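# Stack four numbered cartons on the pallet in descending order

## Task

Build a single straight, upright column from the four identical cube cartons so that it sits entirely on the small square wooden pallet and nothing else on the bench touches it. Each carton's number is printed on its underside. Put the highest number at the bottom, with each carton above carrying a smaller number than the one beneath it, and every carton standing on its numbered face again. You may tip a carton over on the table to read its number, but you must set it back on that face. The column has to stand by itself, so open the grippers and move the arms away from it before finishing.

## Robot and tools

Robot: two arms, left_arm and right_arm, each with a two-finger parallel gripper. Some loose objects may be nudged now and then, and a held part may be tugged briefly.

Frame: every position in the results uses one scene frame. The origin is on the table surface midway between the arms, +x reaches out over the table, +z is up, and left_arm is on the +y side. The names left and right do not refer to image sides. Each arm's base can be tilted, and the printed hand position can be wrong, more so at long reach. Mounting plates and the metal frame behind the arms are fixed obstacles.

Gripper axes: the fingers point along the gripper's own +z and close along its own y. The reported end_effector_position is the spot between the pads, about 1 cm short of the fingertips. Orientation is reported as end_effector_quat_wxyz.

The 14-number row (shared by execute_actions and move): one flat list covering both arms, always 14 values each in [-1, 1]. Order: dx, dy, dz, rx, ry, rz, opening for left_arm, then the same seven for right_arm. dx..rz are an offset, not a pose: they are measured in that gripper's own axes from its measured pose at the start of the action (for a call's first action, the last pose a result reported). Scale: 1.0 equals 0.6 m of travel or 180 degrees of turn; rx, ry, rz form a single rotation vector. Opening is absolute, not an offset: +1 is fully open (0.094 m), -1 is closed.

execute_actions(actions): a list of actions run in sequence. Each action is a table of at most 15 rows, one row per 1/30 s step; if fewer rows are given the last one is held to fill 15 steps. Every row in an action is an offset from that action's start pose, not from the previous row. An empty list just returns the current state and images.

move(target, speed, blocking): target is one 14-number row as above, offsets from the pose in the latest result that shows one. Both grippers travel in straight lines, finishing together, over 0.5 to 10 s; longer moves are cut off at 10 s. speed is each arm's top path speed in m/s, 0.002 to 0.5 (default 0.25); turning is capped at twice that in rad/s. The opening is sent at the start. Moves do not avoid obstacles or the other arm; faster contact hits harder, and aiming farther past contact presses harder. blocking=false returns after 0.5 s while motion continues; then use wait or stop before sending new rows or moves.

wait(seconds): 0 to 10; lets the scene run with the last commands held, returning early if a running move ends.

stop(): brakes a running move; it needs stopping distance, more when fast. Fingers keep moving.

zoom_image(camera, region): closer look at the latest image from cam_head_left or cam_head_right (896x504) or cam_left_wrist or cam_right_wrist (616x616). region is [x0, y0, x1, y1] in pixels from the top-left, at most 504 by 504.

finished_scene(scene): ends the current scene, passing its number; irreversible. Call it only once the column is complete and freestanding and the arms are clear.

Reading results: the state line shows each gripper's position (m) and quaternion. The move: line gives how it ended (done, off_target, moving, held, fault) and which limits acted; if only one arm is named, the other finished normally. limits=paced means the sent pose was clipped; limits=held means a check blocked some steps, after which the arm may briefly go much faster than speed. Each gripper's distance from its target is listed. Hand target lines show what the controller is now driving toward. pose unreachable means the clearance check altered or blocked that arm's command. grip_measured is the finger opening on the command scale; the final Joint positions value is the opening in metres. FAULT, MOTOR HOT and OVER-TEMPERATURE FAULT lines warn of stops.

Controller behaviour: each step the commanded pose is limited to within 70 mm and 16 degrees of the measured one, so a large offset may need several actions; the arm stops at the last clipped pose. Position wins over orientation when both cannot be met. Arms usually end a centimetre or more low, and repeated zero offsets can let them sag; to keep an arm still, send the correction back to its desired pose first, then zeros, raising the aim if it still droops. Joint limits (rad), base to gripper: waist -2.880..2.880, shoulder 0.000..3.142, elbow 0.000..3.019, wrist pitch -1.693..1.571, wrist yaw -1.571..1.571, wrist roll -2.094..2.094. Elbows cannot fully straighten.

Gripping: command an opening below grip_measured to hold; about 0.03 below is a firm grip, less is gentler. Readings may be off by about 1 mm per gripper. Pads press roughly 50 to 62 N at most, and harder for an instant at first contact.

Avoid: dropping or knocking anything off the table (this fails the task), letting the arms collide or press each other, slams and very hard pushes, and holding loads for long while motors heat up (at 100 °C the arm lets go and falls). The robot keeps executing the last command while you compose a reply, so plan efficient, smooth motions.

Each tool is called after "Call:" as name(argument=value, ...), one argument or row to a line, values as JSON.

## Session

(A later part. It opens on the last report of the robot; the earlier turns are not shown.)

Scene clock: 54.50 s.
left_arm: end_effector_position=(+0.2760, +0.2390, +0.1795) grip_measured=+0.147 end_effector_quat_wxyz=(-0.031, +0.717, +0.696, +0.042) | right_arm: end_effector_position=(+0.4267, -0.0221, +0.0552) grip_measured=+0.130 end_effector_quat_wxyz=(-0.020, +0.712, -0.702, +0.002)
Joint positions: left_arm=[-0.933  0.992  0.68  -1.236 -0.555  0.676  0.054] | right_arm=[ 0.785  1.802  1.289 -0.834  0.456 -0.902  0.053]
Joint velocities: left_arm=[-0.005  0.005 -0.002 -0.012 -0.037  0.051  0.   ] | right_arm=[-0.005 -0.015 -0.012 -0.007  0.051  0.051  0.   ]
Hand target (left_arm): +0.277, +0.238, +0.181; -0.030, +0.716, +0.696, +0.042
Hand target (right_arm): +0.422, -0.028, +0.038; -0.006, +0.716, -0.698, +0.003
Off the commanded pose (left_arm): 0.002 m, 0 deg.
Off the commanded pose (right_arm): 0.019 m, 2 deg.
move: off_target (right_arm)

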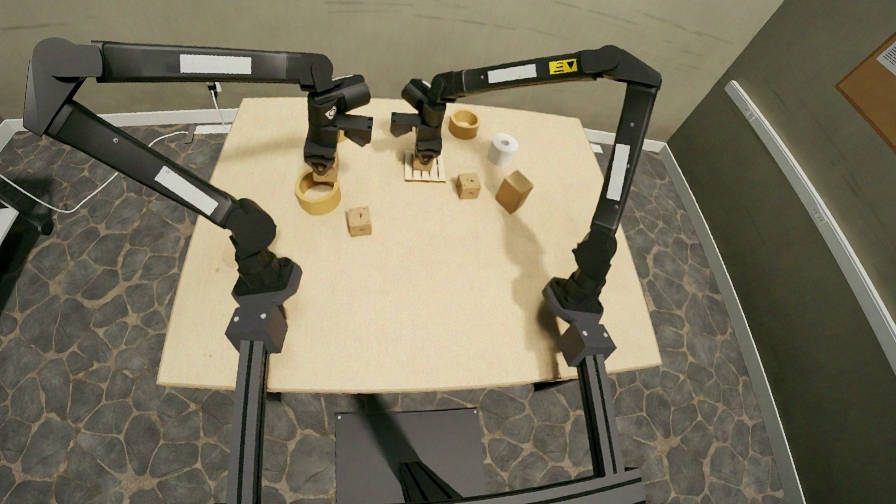

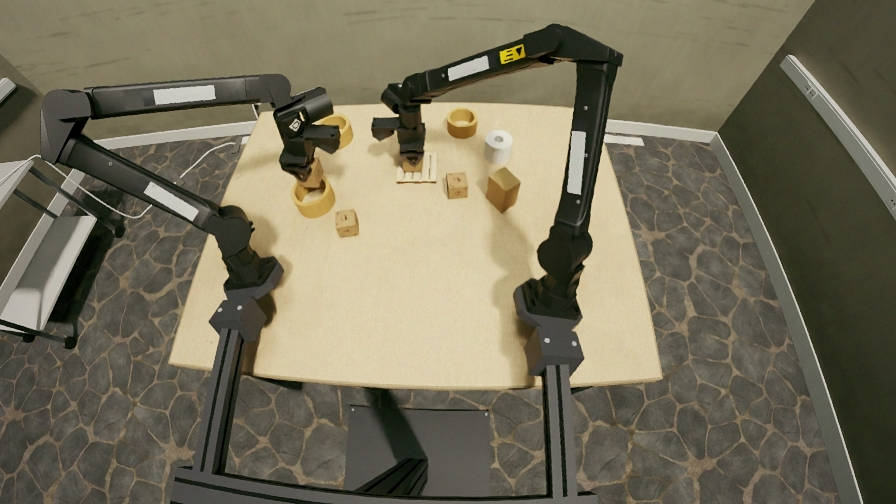

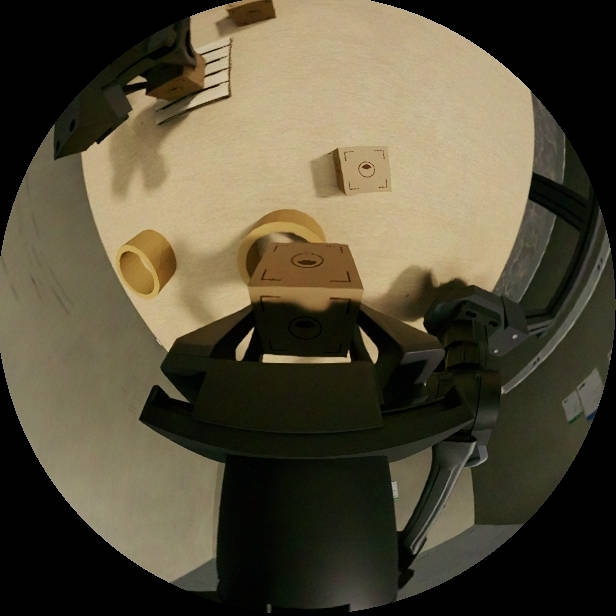

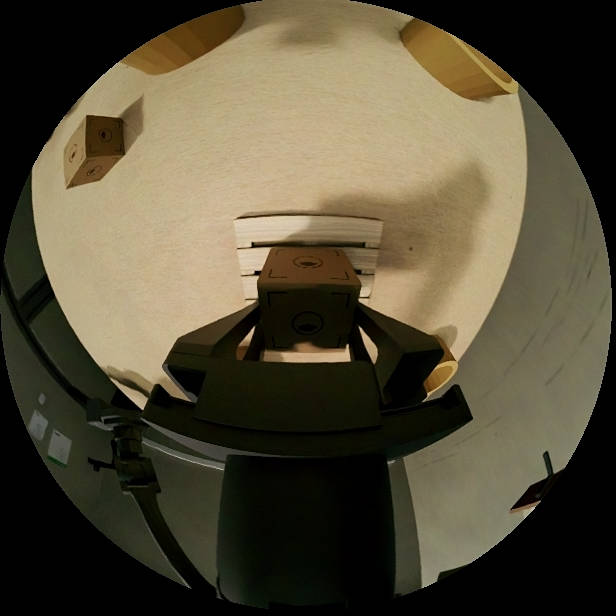

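Call:
move(
  target=[0,0,0,0,0,0,0.1,0.008,0.008,0.035,-0.005,0.005,0,0.09],
  speed=0.03,
)

Call:
move(
  target=[0,0,0,0,0,0,0.1,0,0,0,0,0,0,1],
)

Call:
move(
  target=[0,0,0,0,0,0,0.1,0,-0.01,-0.12,0,0,0,1],
  speed=0.15,
)

Call:
move(
  target=[-0.1,0.1,0,-0.012,-0.012,0,0.1,0.4,0.26,-0.1,0,0,0,1],
)

Call:
move(
  target=[-0.29,0.17,0.03,0,0,0,0.1,0,0,0,0,0,0,1],
)

Scene clock: 55.90 s.
left_arm: end_effector_position=(+0.2747, +0.2398, +0.1783) grip_measured=+0.147 end_effector_quat_wxyz=(-0.033, +0.717, +0.695, +0.043) | right_arm: end_effector_position=(+0.4271, -0.0213, +0.0525) grip_measured=+0.130 end_effector_quat_wxyz=(-0.024, +0.710, -0.704, +0.002)
Joint positions: left_arm=[-0.933  0.992  0.676 -1.236 -0.555  0.676  0.054] | right_arm=[ 0.783  1.804  1.284 -0.818  0.456 -0.903  0.053]
Joint velocities: left_arm=[-0.005 -0.005 -0.017 -0.002 -0.051 -0.051 -0.   ] | right_arm=[-0.005 -0.005  0.012 -0.007 -0.051 -0.022 -0.   ]
Hand target (left_arm): +0.276, +0.239, +0.179; -0.031, +0.717, +0.696, +0.042
Hand target (right_arm): +0.422, -0.027, +0.035; -0.009, +0.712, -0.702, +0.002
Off the commanded pose (left_arm): 0.002 m, 0 deg.
Off the commanded pose (right_arm): 0.020 m, 2 deg.
move: off_target (right_arm)

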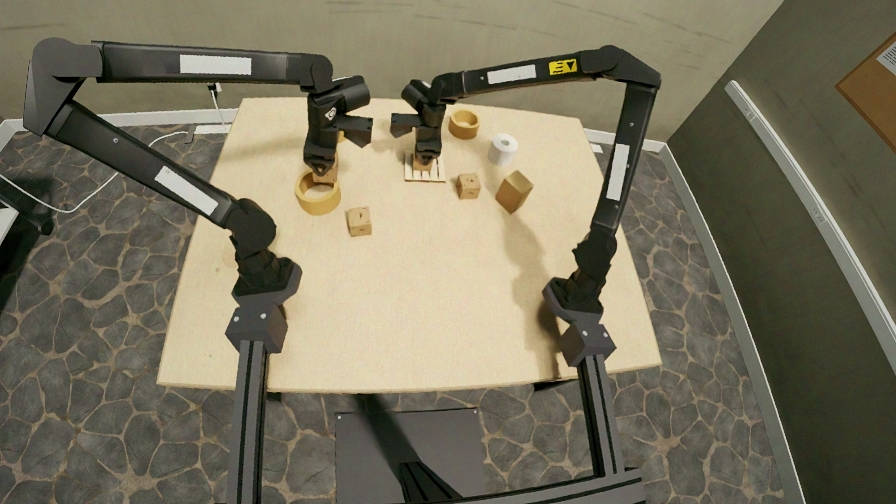

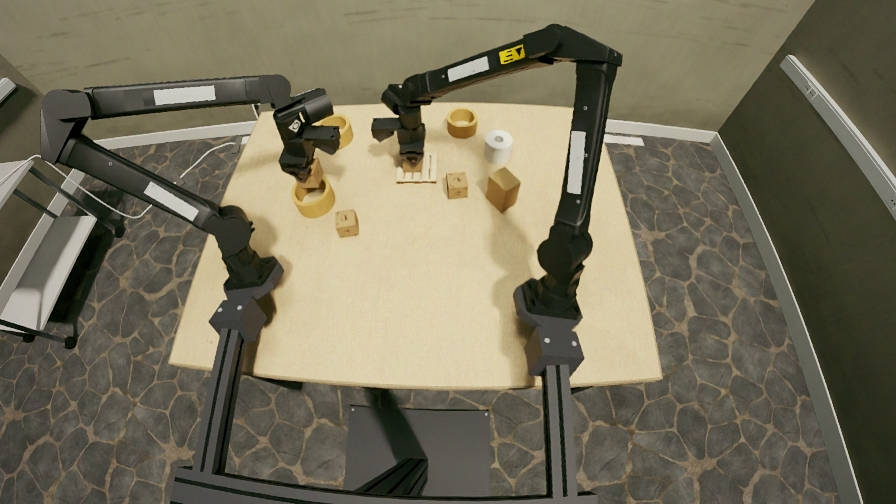

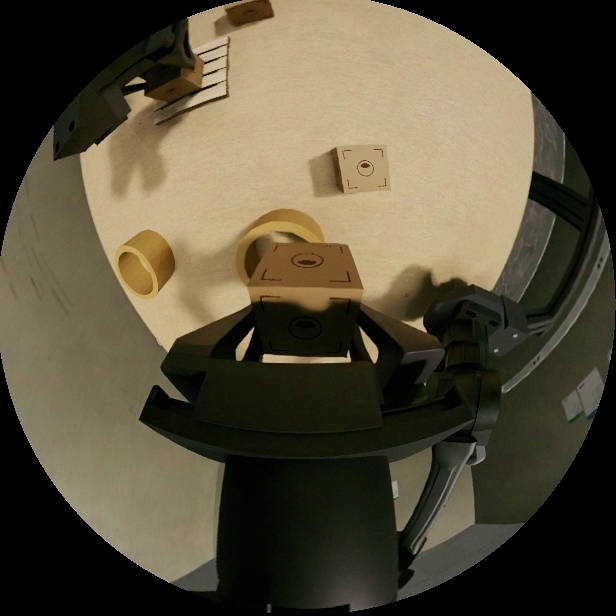

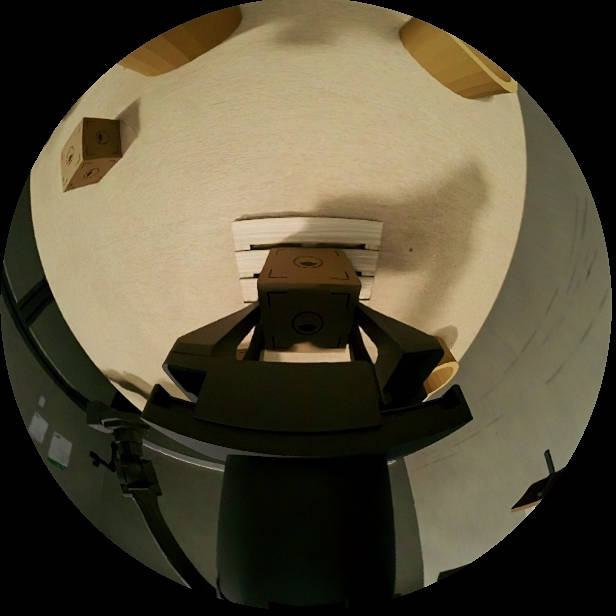

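Scene clock: 56.40 s.
left_arm: end_effector_position=(+0.2732, +0.2406, +0.1771) grip_measured=+0.147 end_effector_quat_wxyz=(-0.035, +0.718, +0.694, +0.043) | right_arm: end_effector_position=(+0.4271, -0.0213, +0.0525) grip_measured=+1.000 end_effector_quat_wxyz=(-0.024, +0.710, -0.704, +0.002)
Joint positions: left_arm=[-0.933  0.992  0.672 -1.236 -0.555  0.676  0.054] | right_arm=[ 0.783  1.804  1.284 -0.818  0.456 -0.903  0.094]
Joint velocities: left_arm=[-0.005  0.005 -0.002  0.002  0.11  -0.007 -0.001] | right_arm=[ 0.005 -0.005 -0.012  0.012 -0.051  0.066  0.   ]
Hand target (left_arm): +0.275, +0.240, +0.178; -0.033, +0.717, +0.695, +0.043
Hand target (right_arm): +0.427, -0.021, +0.053; -0.024, +0.710, -0.704, +0.002
Off the commanded pose (left_arm): 0.002 m, 0 deg.
Off the commanded pose (right_arm): 0.000 m, 0 deg.
move: done

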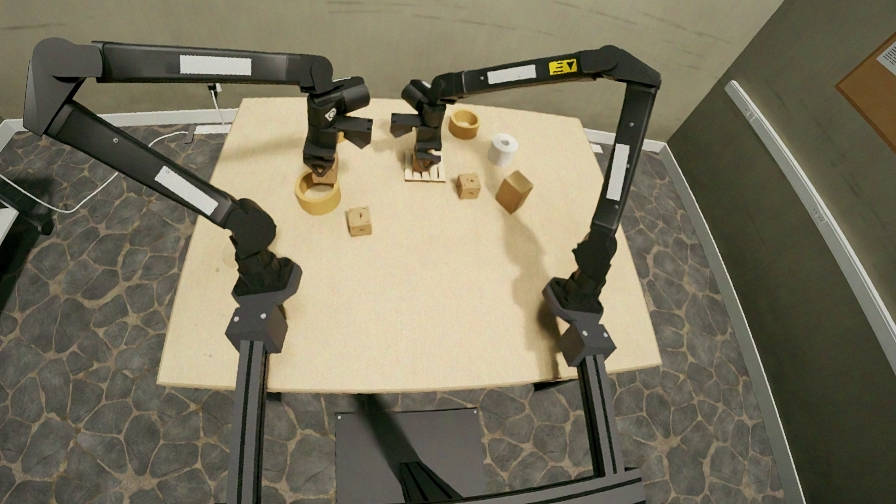

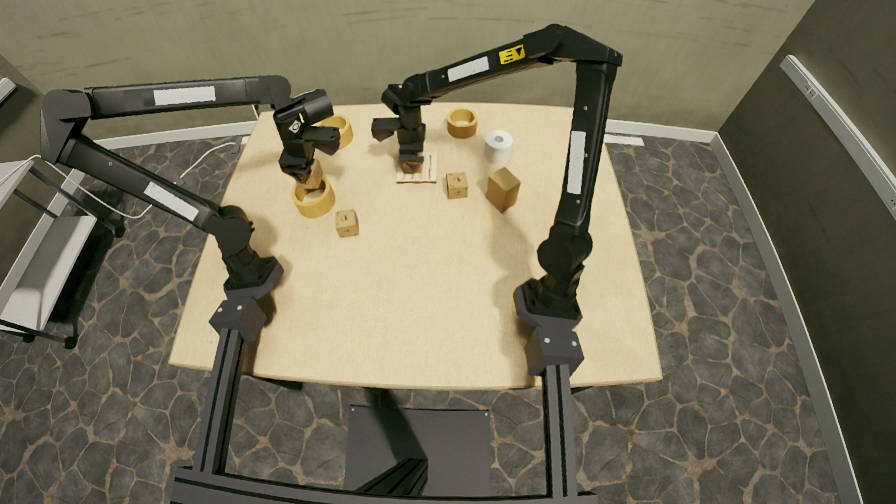

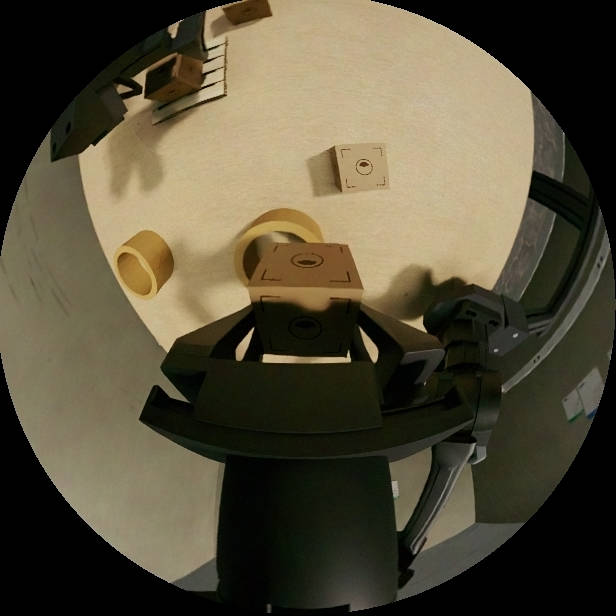

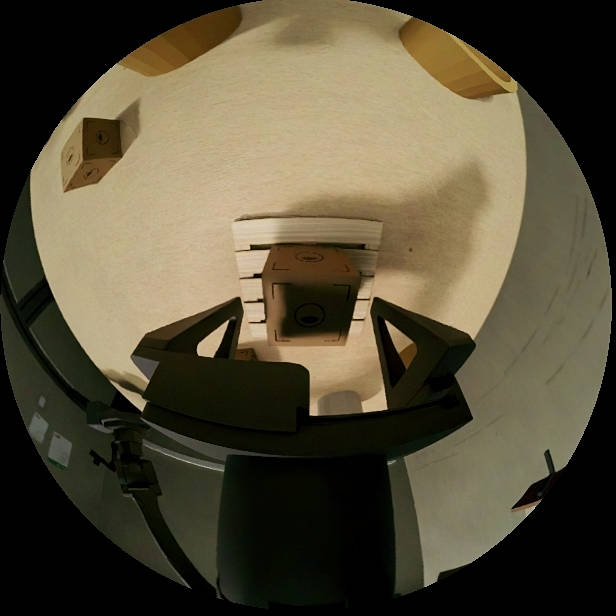

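Scene clock: 57.33 s.
left_arm: end_effector_position=(+0.2718, +0.2413, +0.1760) grip_measured=+0.147 end_effector_quat_wxyz=(-0.037, +0.718, +0.693, +0.043) | right_arm: end_effector_position=(+0.4151, -0.0313, +0.1078) grip_measured=+1.000 end_effector_quat_wxyz=(-0.005, +0.719, -0.695, +0.001)
Joint positions: left_arm=[-0.933  0.992  0.668 -1.236 -0.555  0.676  0.054] | right_arm=[ 0.832  1.719  1.305 -0.991  0.466 -0.855  0.094]
Joint velocities: left_arm=[-0.005 -0.015  0.007  0.012 -0.022  0.007 -0.   ] | right_arm=[ 0.005  0.005 -0.012 -0.002  0.022  0.022  0.   ]
Hand target (left_arm): +0.273, +0.241, +0.177; -0.035, +0.718, +0.694, +0.043
Hand target (right_arm): +0.429, -0.024, +0.125; -0.024, +0.710, -0.704, +0.002
Off the commanded pose (left_arm): 0.002 m, 0 deg.
Off the commanded pose (right_arm): 0.024 m, 3 deg.
move: off_target (right_arm)

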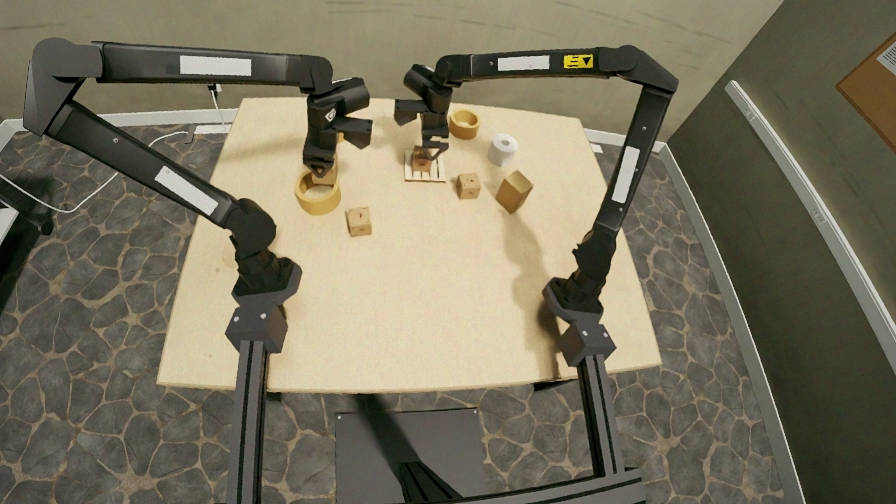

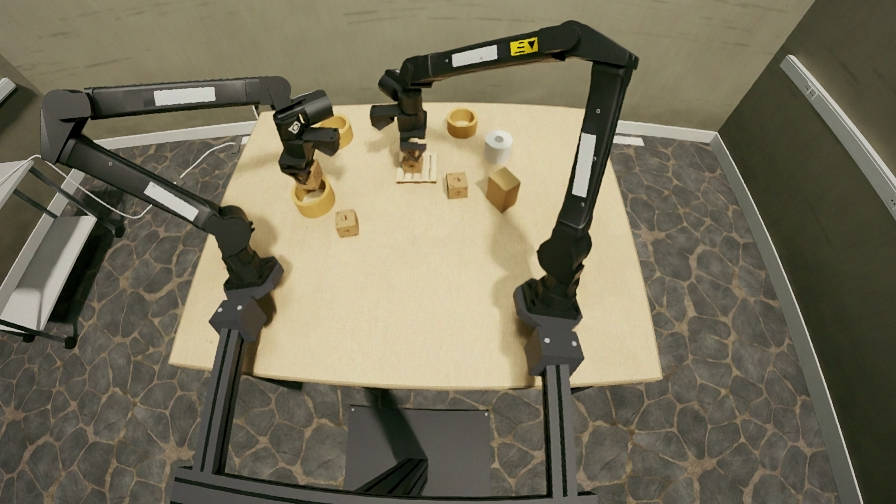

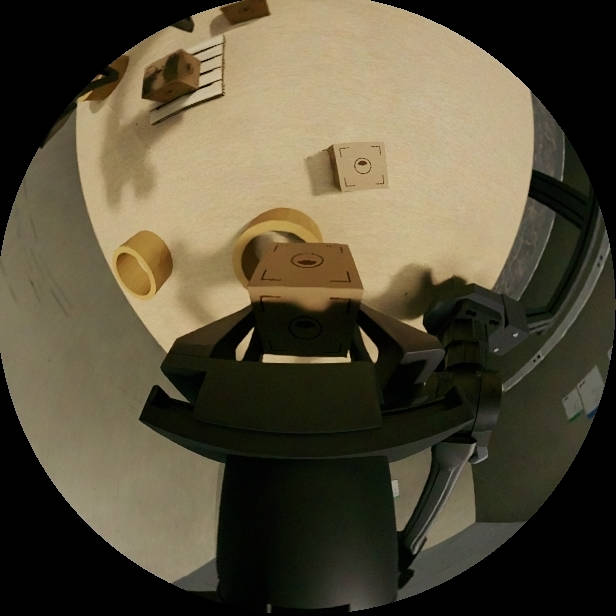

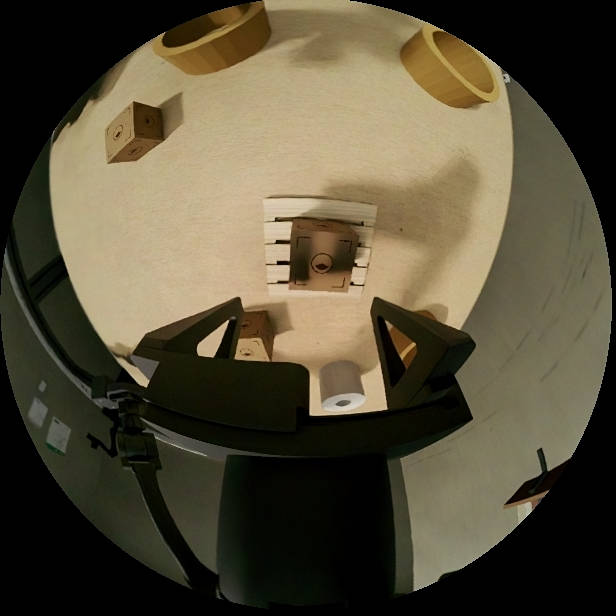

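Scene clock: 59.03 s.
left_arm: end_effector_position=(+0.3138, +0.1878, +0.1636) grip_measured=+0.147 end_effector_quat_wxyz=(-0.023, +0.723, +0.689, +0.042) | right_arm: end_effector_position=(+0.2670, -0.2695, +0.1660) grip_measured=+1.000 end_effector_quat_wxyz=(-0.016, +0.714, -0.700, +0.002)
Joint positions: left_arm=[-0.919  1.186  0.786 -1.118 -0.555  0.723  0.054] | right_arm=[ 0.661  0.882  0.656 -1.073  0.427 -1.036  0.094]
Joint velocities: left_arm=[ 0.005 -0.015 -0.002 -0.002  0.007 -0.081 -0.002] | right_arm=[-0.024 -0.005  0.017 -0.007  0.066 -0.066  0.   ]
Hand target (left_arm): +0.329, +0.180, +0.170; -0.010, +0.720, +0.693, +0.043
Hand target (right_arm): +0.263, -0.273, +0.162; -0.007, +0.719, -0.695, +0.000
Off the commanded pose (left_arm): 0.019 m, 2 deg.
Off the commanded pose (right_arm): 0.007 m, 2 deg.
move: off_target (left_arm)

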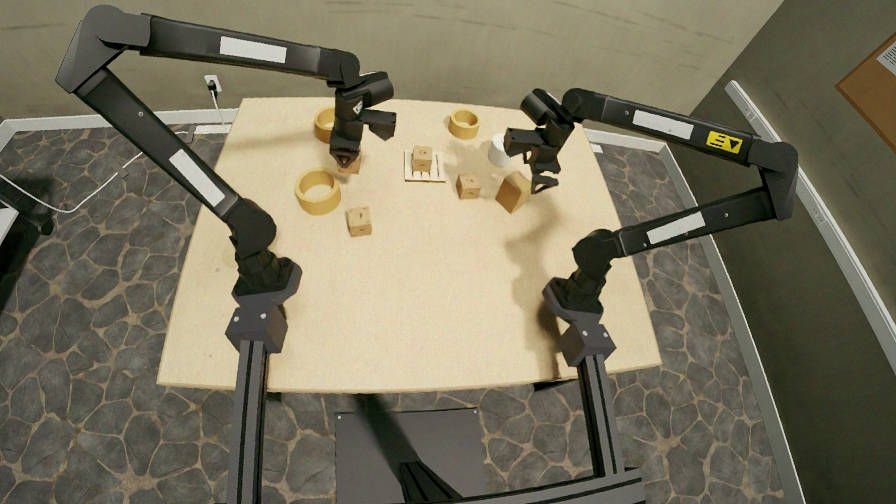

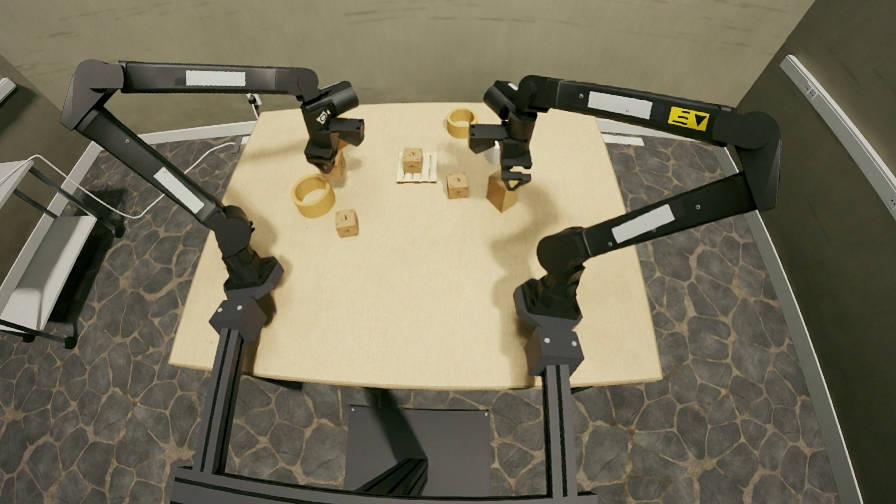

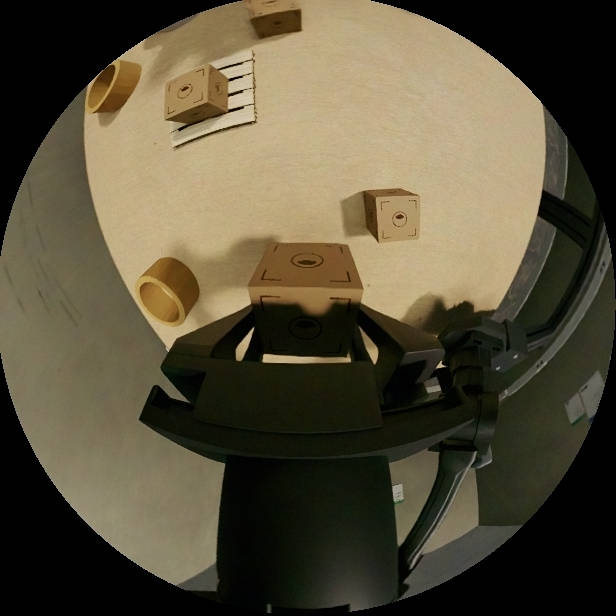

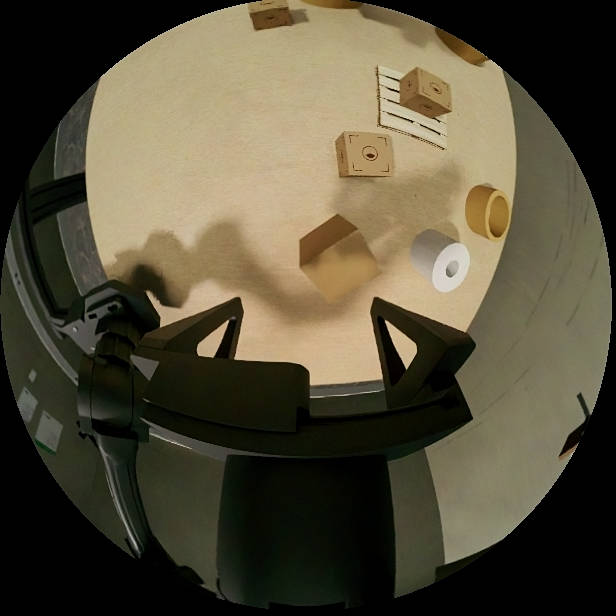

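Scene clock: 60.33 s.
left_arm: end_effector_position=(+0.4014, +0.0223, +0.1230) grip_measured=+0.147 end_effector_quat_wxyz=(-0.034, +0.727, +0.685, +0.042) | right_arm: end_effector_position=(+0.2670, -0.2695, +0.1660) grip_measured=+1.000 end_effector_quat_wxyz=(-0.016, +0.714, -0.700, +0.002)
Joint positions: left_arm=[-0.954  1.727  1.268 -1.108 -0.555  0.68   0.054] | right_arm=[ 0.661  0.882  0.656 -1.073  0.427 -1.036  0.094]
Joint velocities: left_arm=[-0.005 -0.005 -0.017 -0.007 -0.022  0.007 -0.   ] | right_arm=[-0.024  0.005  0.002  0.007 -0.022 -0.022  0.   ]
Hand target (left_arm): +0.408, +0.011, +0.133; -0.022, +0.724, +0.689, +0.042
Hand target (right_arm): +0.267, -0.269, +0.166; -0.016, +0.714, -0.700, +0.002
Off the commanded pose (left_arm): 0.016 m, 1 deg.
Off the commanded pose (right_arm): 0.000 m, 0 deg.
move: off_target (left_arm)

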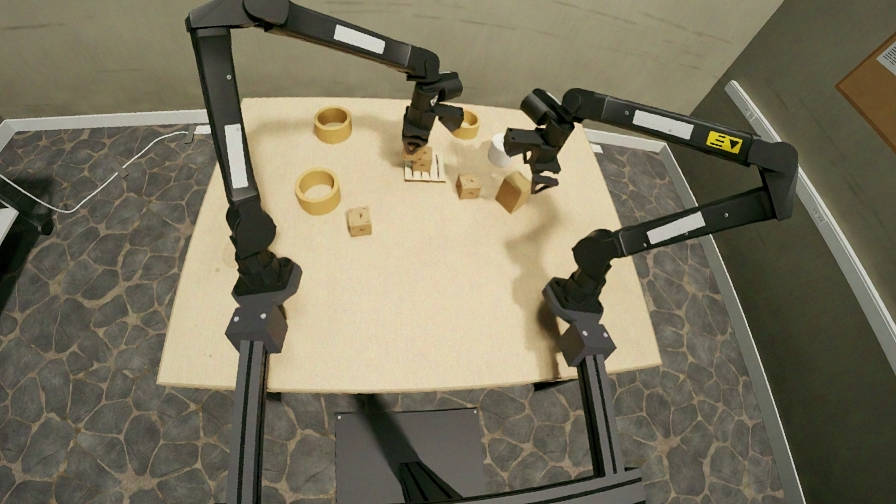

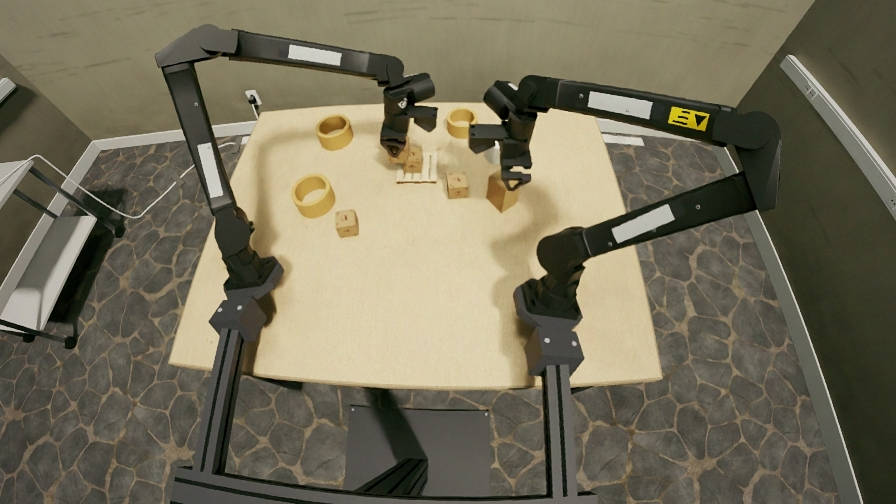

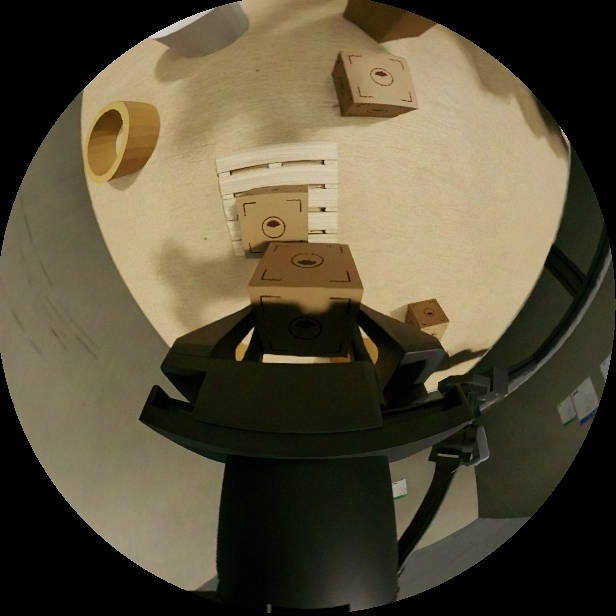

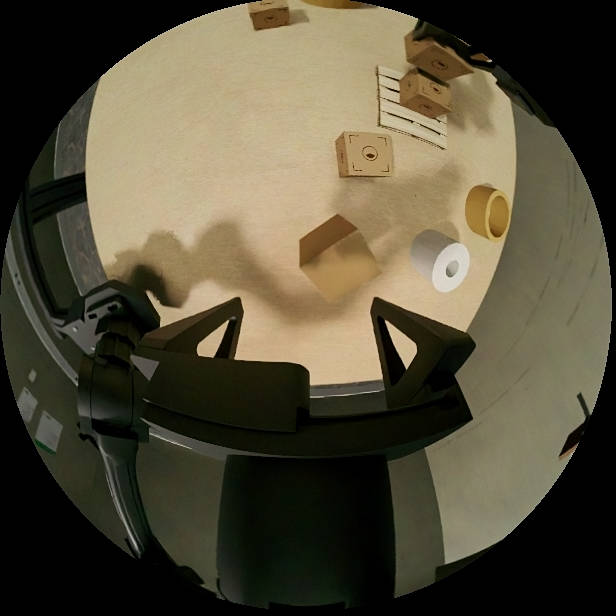

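Call:
execute_actions(
  actions=[],
)

Call:
move(
  target=[-0.06,0.06,0,-0.012,-0.012,-0.015,0.1,0,0,0,0,0,0,1],
  speed=0.08,
)

Scene clock: 60.80 s.
left_arm: end_effector_position=(+0.4014, +0.0223, +0.1230) grip_measured=+0.147 end_effector_quat_wxyz=(-0.034, +0.727, +0.685, +0.042) | right_arm: end_effector_position=(+0.2670, -0.2695, +0.1660) grip_measured=+1.000 end_effector_quat_wxyz=(-0.016, +0.714, -0.700, +0.002)
Joint positions: left_arm=[-0.954  1.727  1.268 -1.108 -0.555  0.679  0.054] | right_arm=[ 0.661  0.882  0.656 -1.073  0.427 -1.036  0.094]
Joint velocities: left_arm=[-0.015 -0.005 -0.002 -0.002  0.066  0.037 -0.001] | right_arm=[-0.024 -0.005  0.007 -0.002 -0.081 -0.022  0.   ]
Hand target (left_arm): +0.408, +0.011, +0.133; -0.022, +0.724, +0.689, +0.042
Hand target (right_arm): +0.267, -0.269, +0.166; -0.016, +0.714, -0.700, +0.002
Off the commanded pose (left_arm): 0.016 m, 1 deg.
Off the commanded pose (right_arm): 0.000 m, 0 deg.

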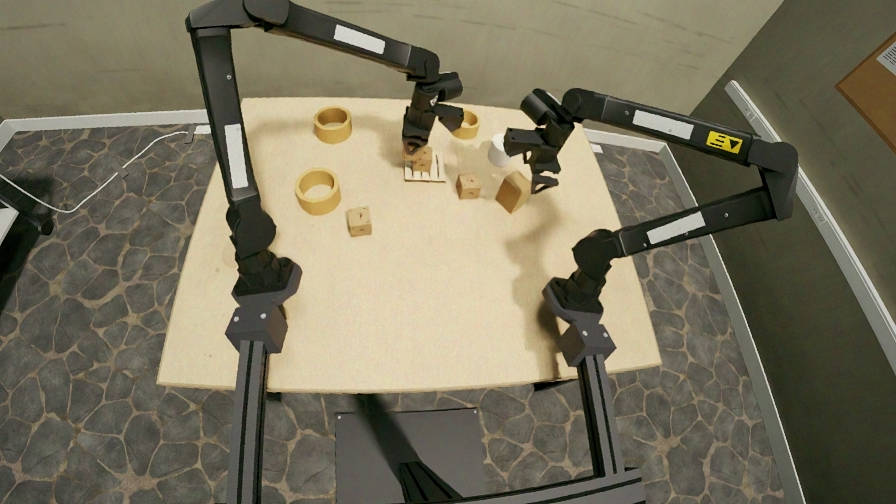

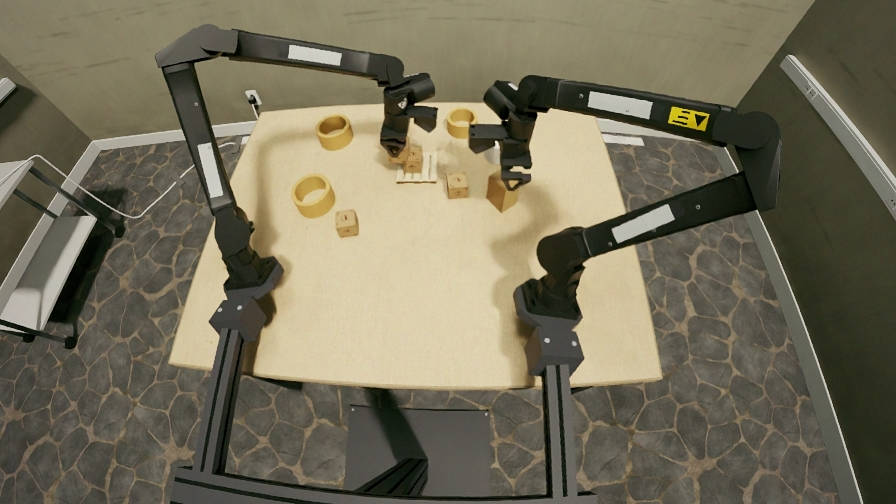

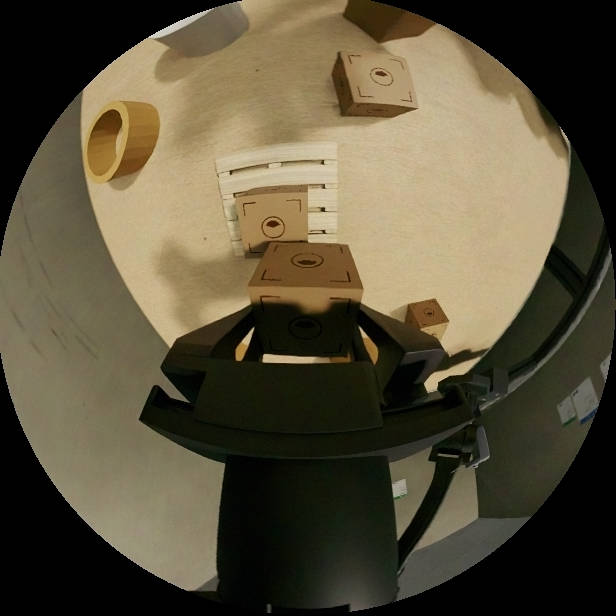

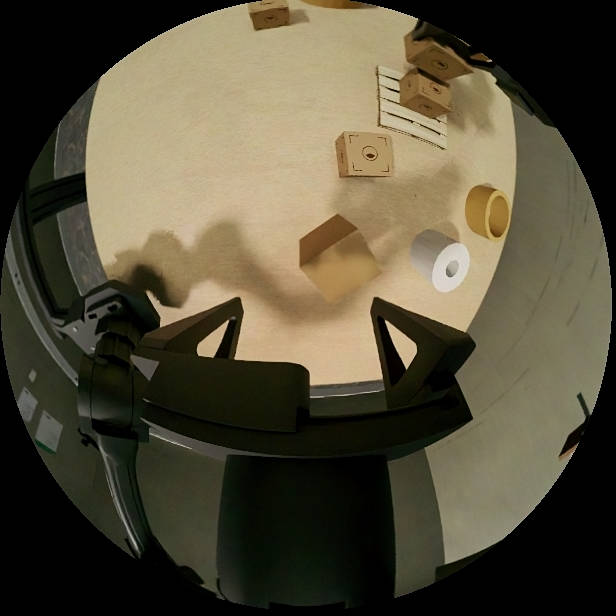

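Scene clock: 61.77 s.
left_arm: end_effector_position=(+0.4216, -0.0068, +0.1185) grip_measured=+0.147 end_effector_quat_wxyz=(-0.017, +0.720, +0.692, +0.041) | right_arm: end_effector_position=(+0.2670, -0.2695, +0.1660) grip_measured=+1.000 end_effector_quat_wxyz=(-0.016, +0.714, -0.700, +0.002)
Joint positions: left_arm=[-0.954  1.793  1.354 -1.089 -0.557  0.679  0.054] | right_arm=[ 0.661  0.882  0.656 -1.073  0.427 -1.036  0.094]
Joint velocities: left_arm=[ 0.005 -0.005  0.002  0.007  0.022 -0.037 -0.   ] | right_arm=[-0.034  0.005  0.002 -0.007 -0.022 -0.066  0.   ]
Hand target (left_arm): +0.435, -0.015, +0.120; -0.007, +0.712, +0.701, +0.042
Hand target (right_arm): +0.267, -0.269, +0.166; -0.016, +0.714, -0.700, +0.002
Off the commanded pose (left_arm): 0.016 m, 2 deg.
Off the commanded pose (right_arm): 0.000 m, 0 deg.
move: off_target (left_arm)

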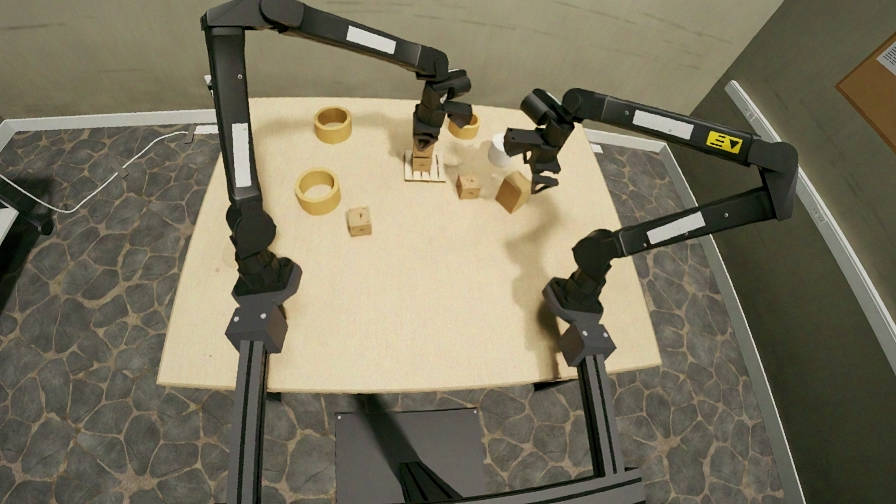

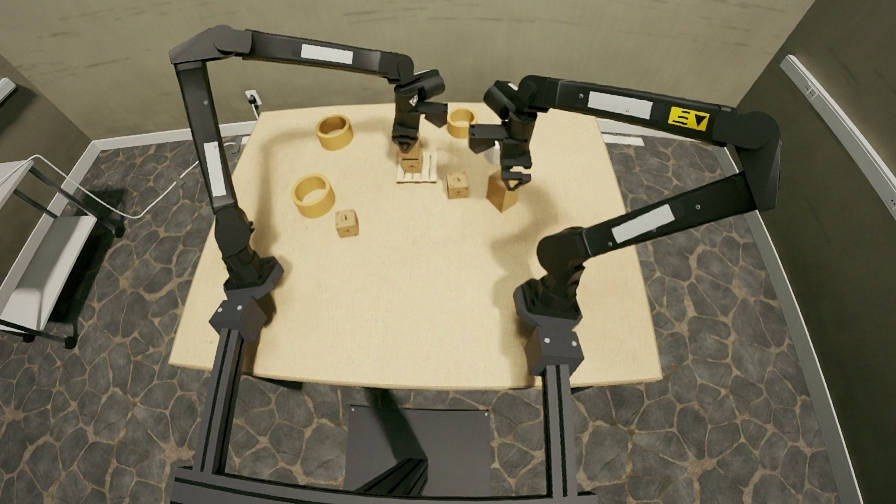

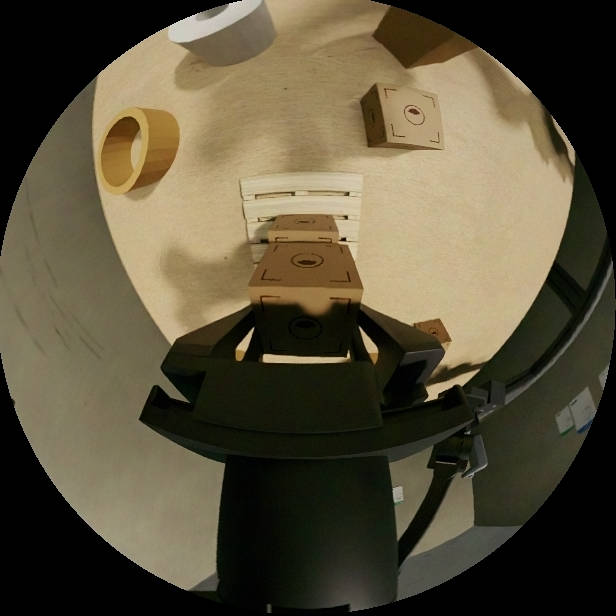

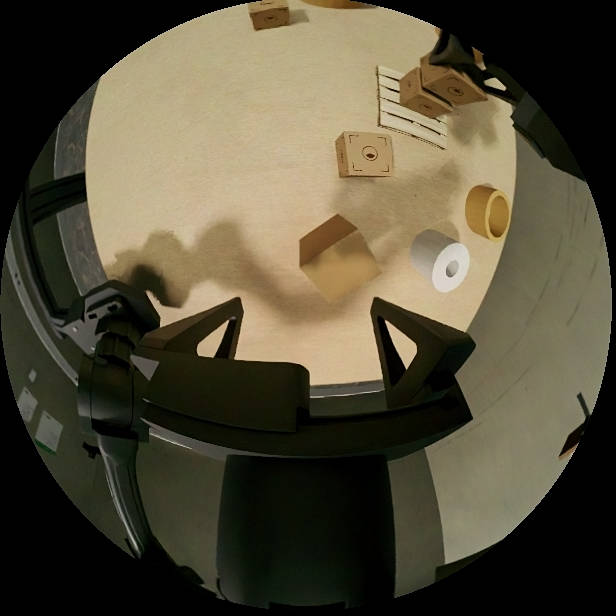

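Call:
move(
  target=[-0.012,0.027,0.012,-0.006,-0.006,-0.015,0.1,0,0,0,0,0,0,1],
  speed=0.04,
)

Call:
zoom_image(
  camera="cam_head_left",
  region=[380,110,480,200],
)

Call:
zoom_image(
  camera="cam_right_wrist",
  region=[350,20,520,170],
)

Scene clock: 63.10 s.
left_arm: end_effector_position=(+0.4286, -0.0075, +0.1138) grip_measured=+0.147 end_effector_quat_wxyz=(-0.009, +0.712, +0.701, +0.041) | right_arm: end_effector_position=(+0.2670, -0.2695, +0.1660) grip_measured=+1.000 end_effector_quat_wxyz=(-0.016, +0.714, -0.700, +0.002)
Joint positions: left_arm=[-0.941  1.796  1.354 -1.06  -0.557  0.679  0.054] | right_arm=[ 0.661  0.882  0.656 -1.073  0.427 -1.036  0.094]
Joint velocities: left_arm=[-0.005 -0.005  0.017  0.002 -0.007  0.007 -0.001] | right_arm=[-0.015 -0.005 -0.007  0.017 -0.066 -0.022  0.   ]
Hand target (left_arm): +0.438, -0.014, +0.111; -0.003, +0.704, +0.709, +0.041
Hand target (right_arm): +0.267, -0.269, +0.166; -0.016, +0.714, -0.700, +0.002
Off the commanded pose (left_arm): 0.011 m, 1 deg.
Off the commanded pose (right_arm): 0.000 m, 0 deg.
move: off_target (left_arm)

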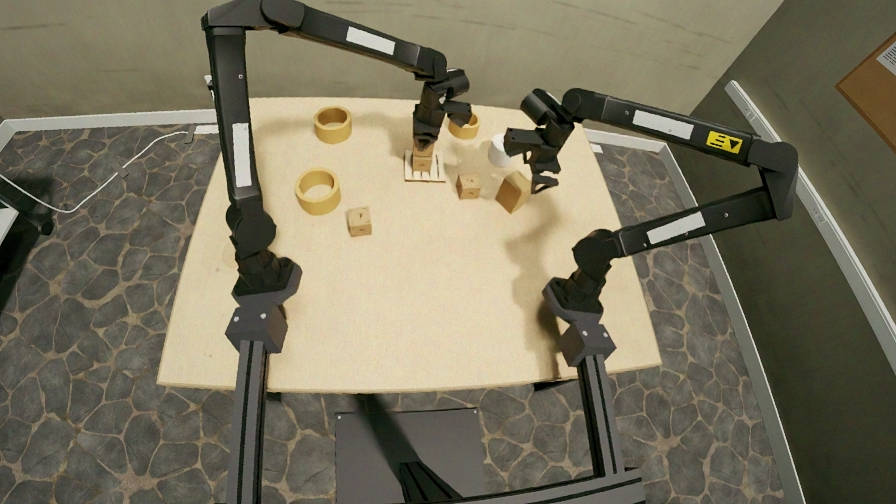

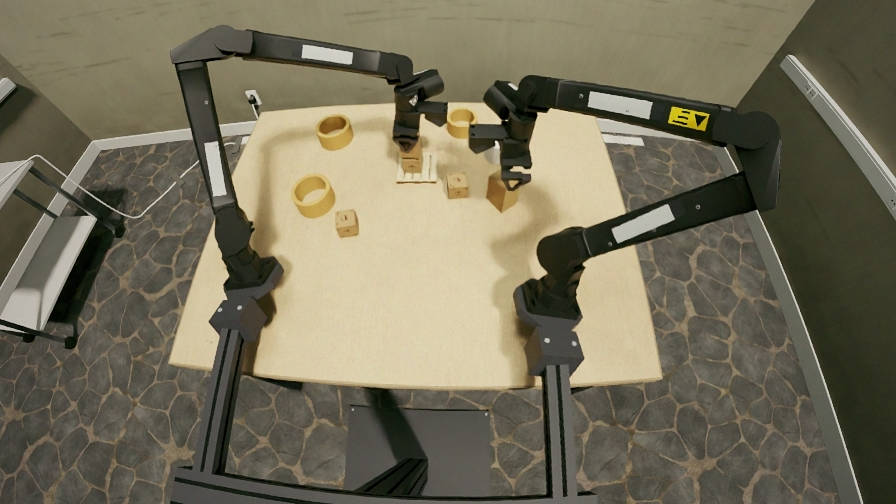

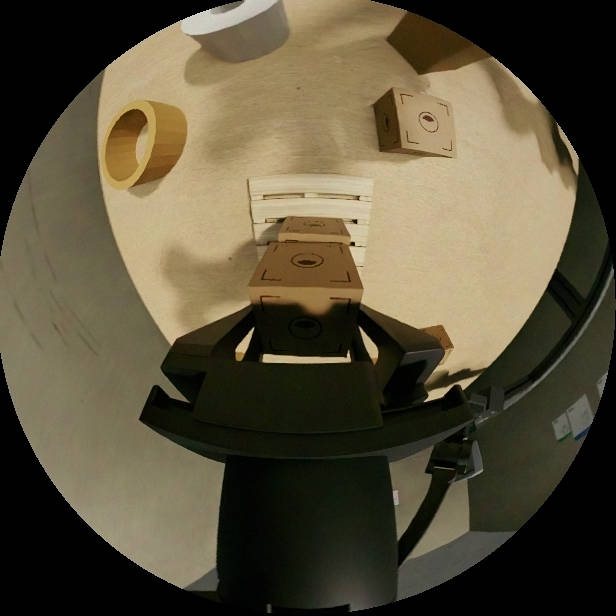

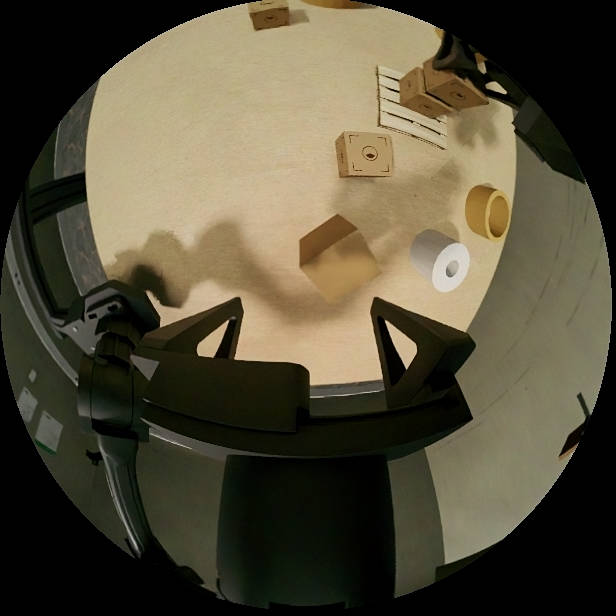

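Region (380, 110, 480, 200) of cam_head_left's 896x504 image, scaled by 5.040, with more detail than that image has; it fills the top 454 rows of this view, and the rest is white.

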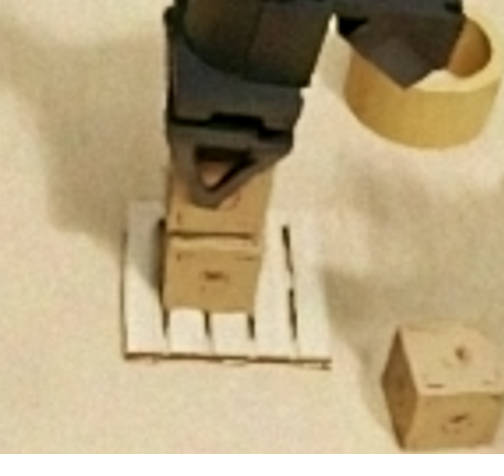

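Region (350, 20, 520, 170) of cam_right_wrist's 616x616 image, scaled by 2.965, with more detail than that image has; it fills the top 445 rows of this view, and the rest is white.

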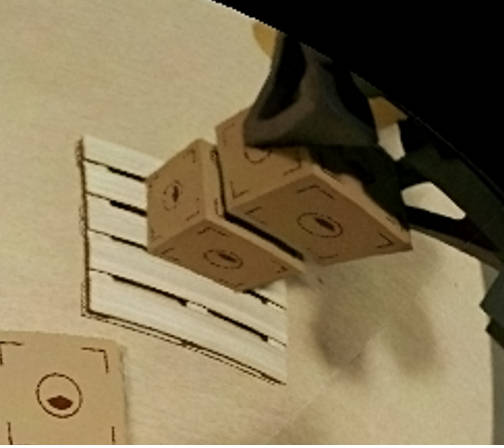

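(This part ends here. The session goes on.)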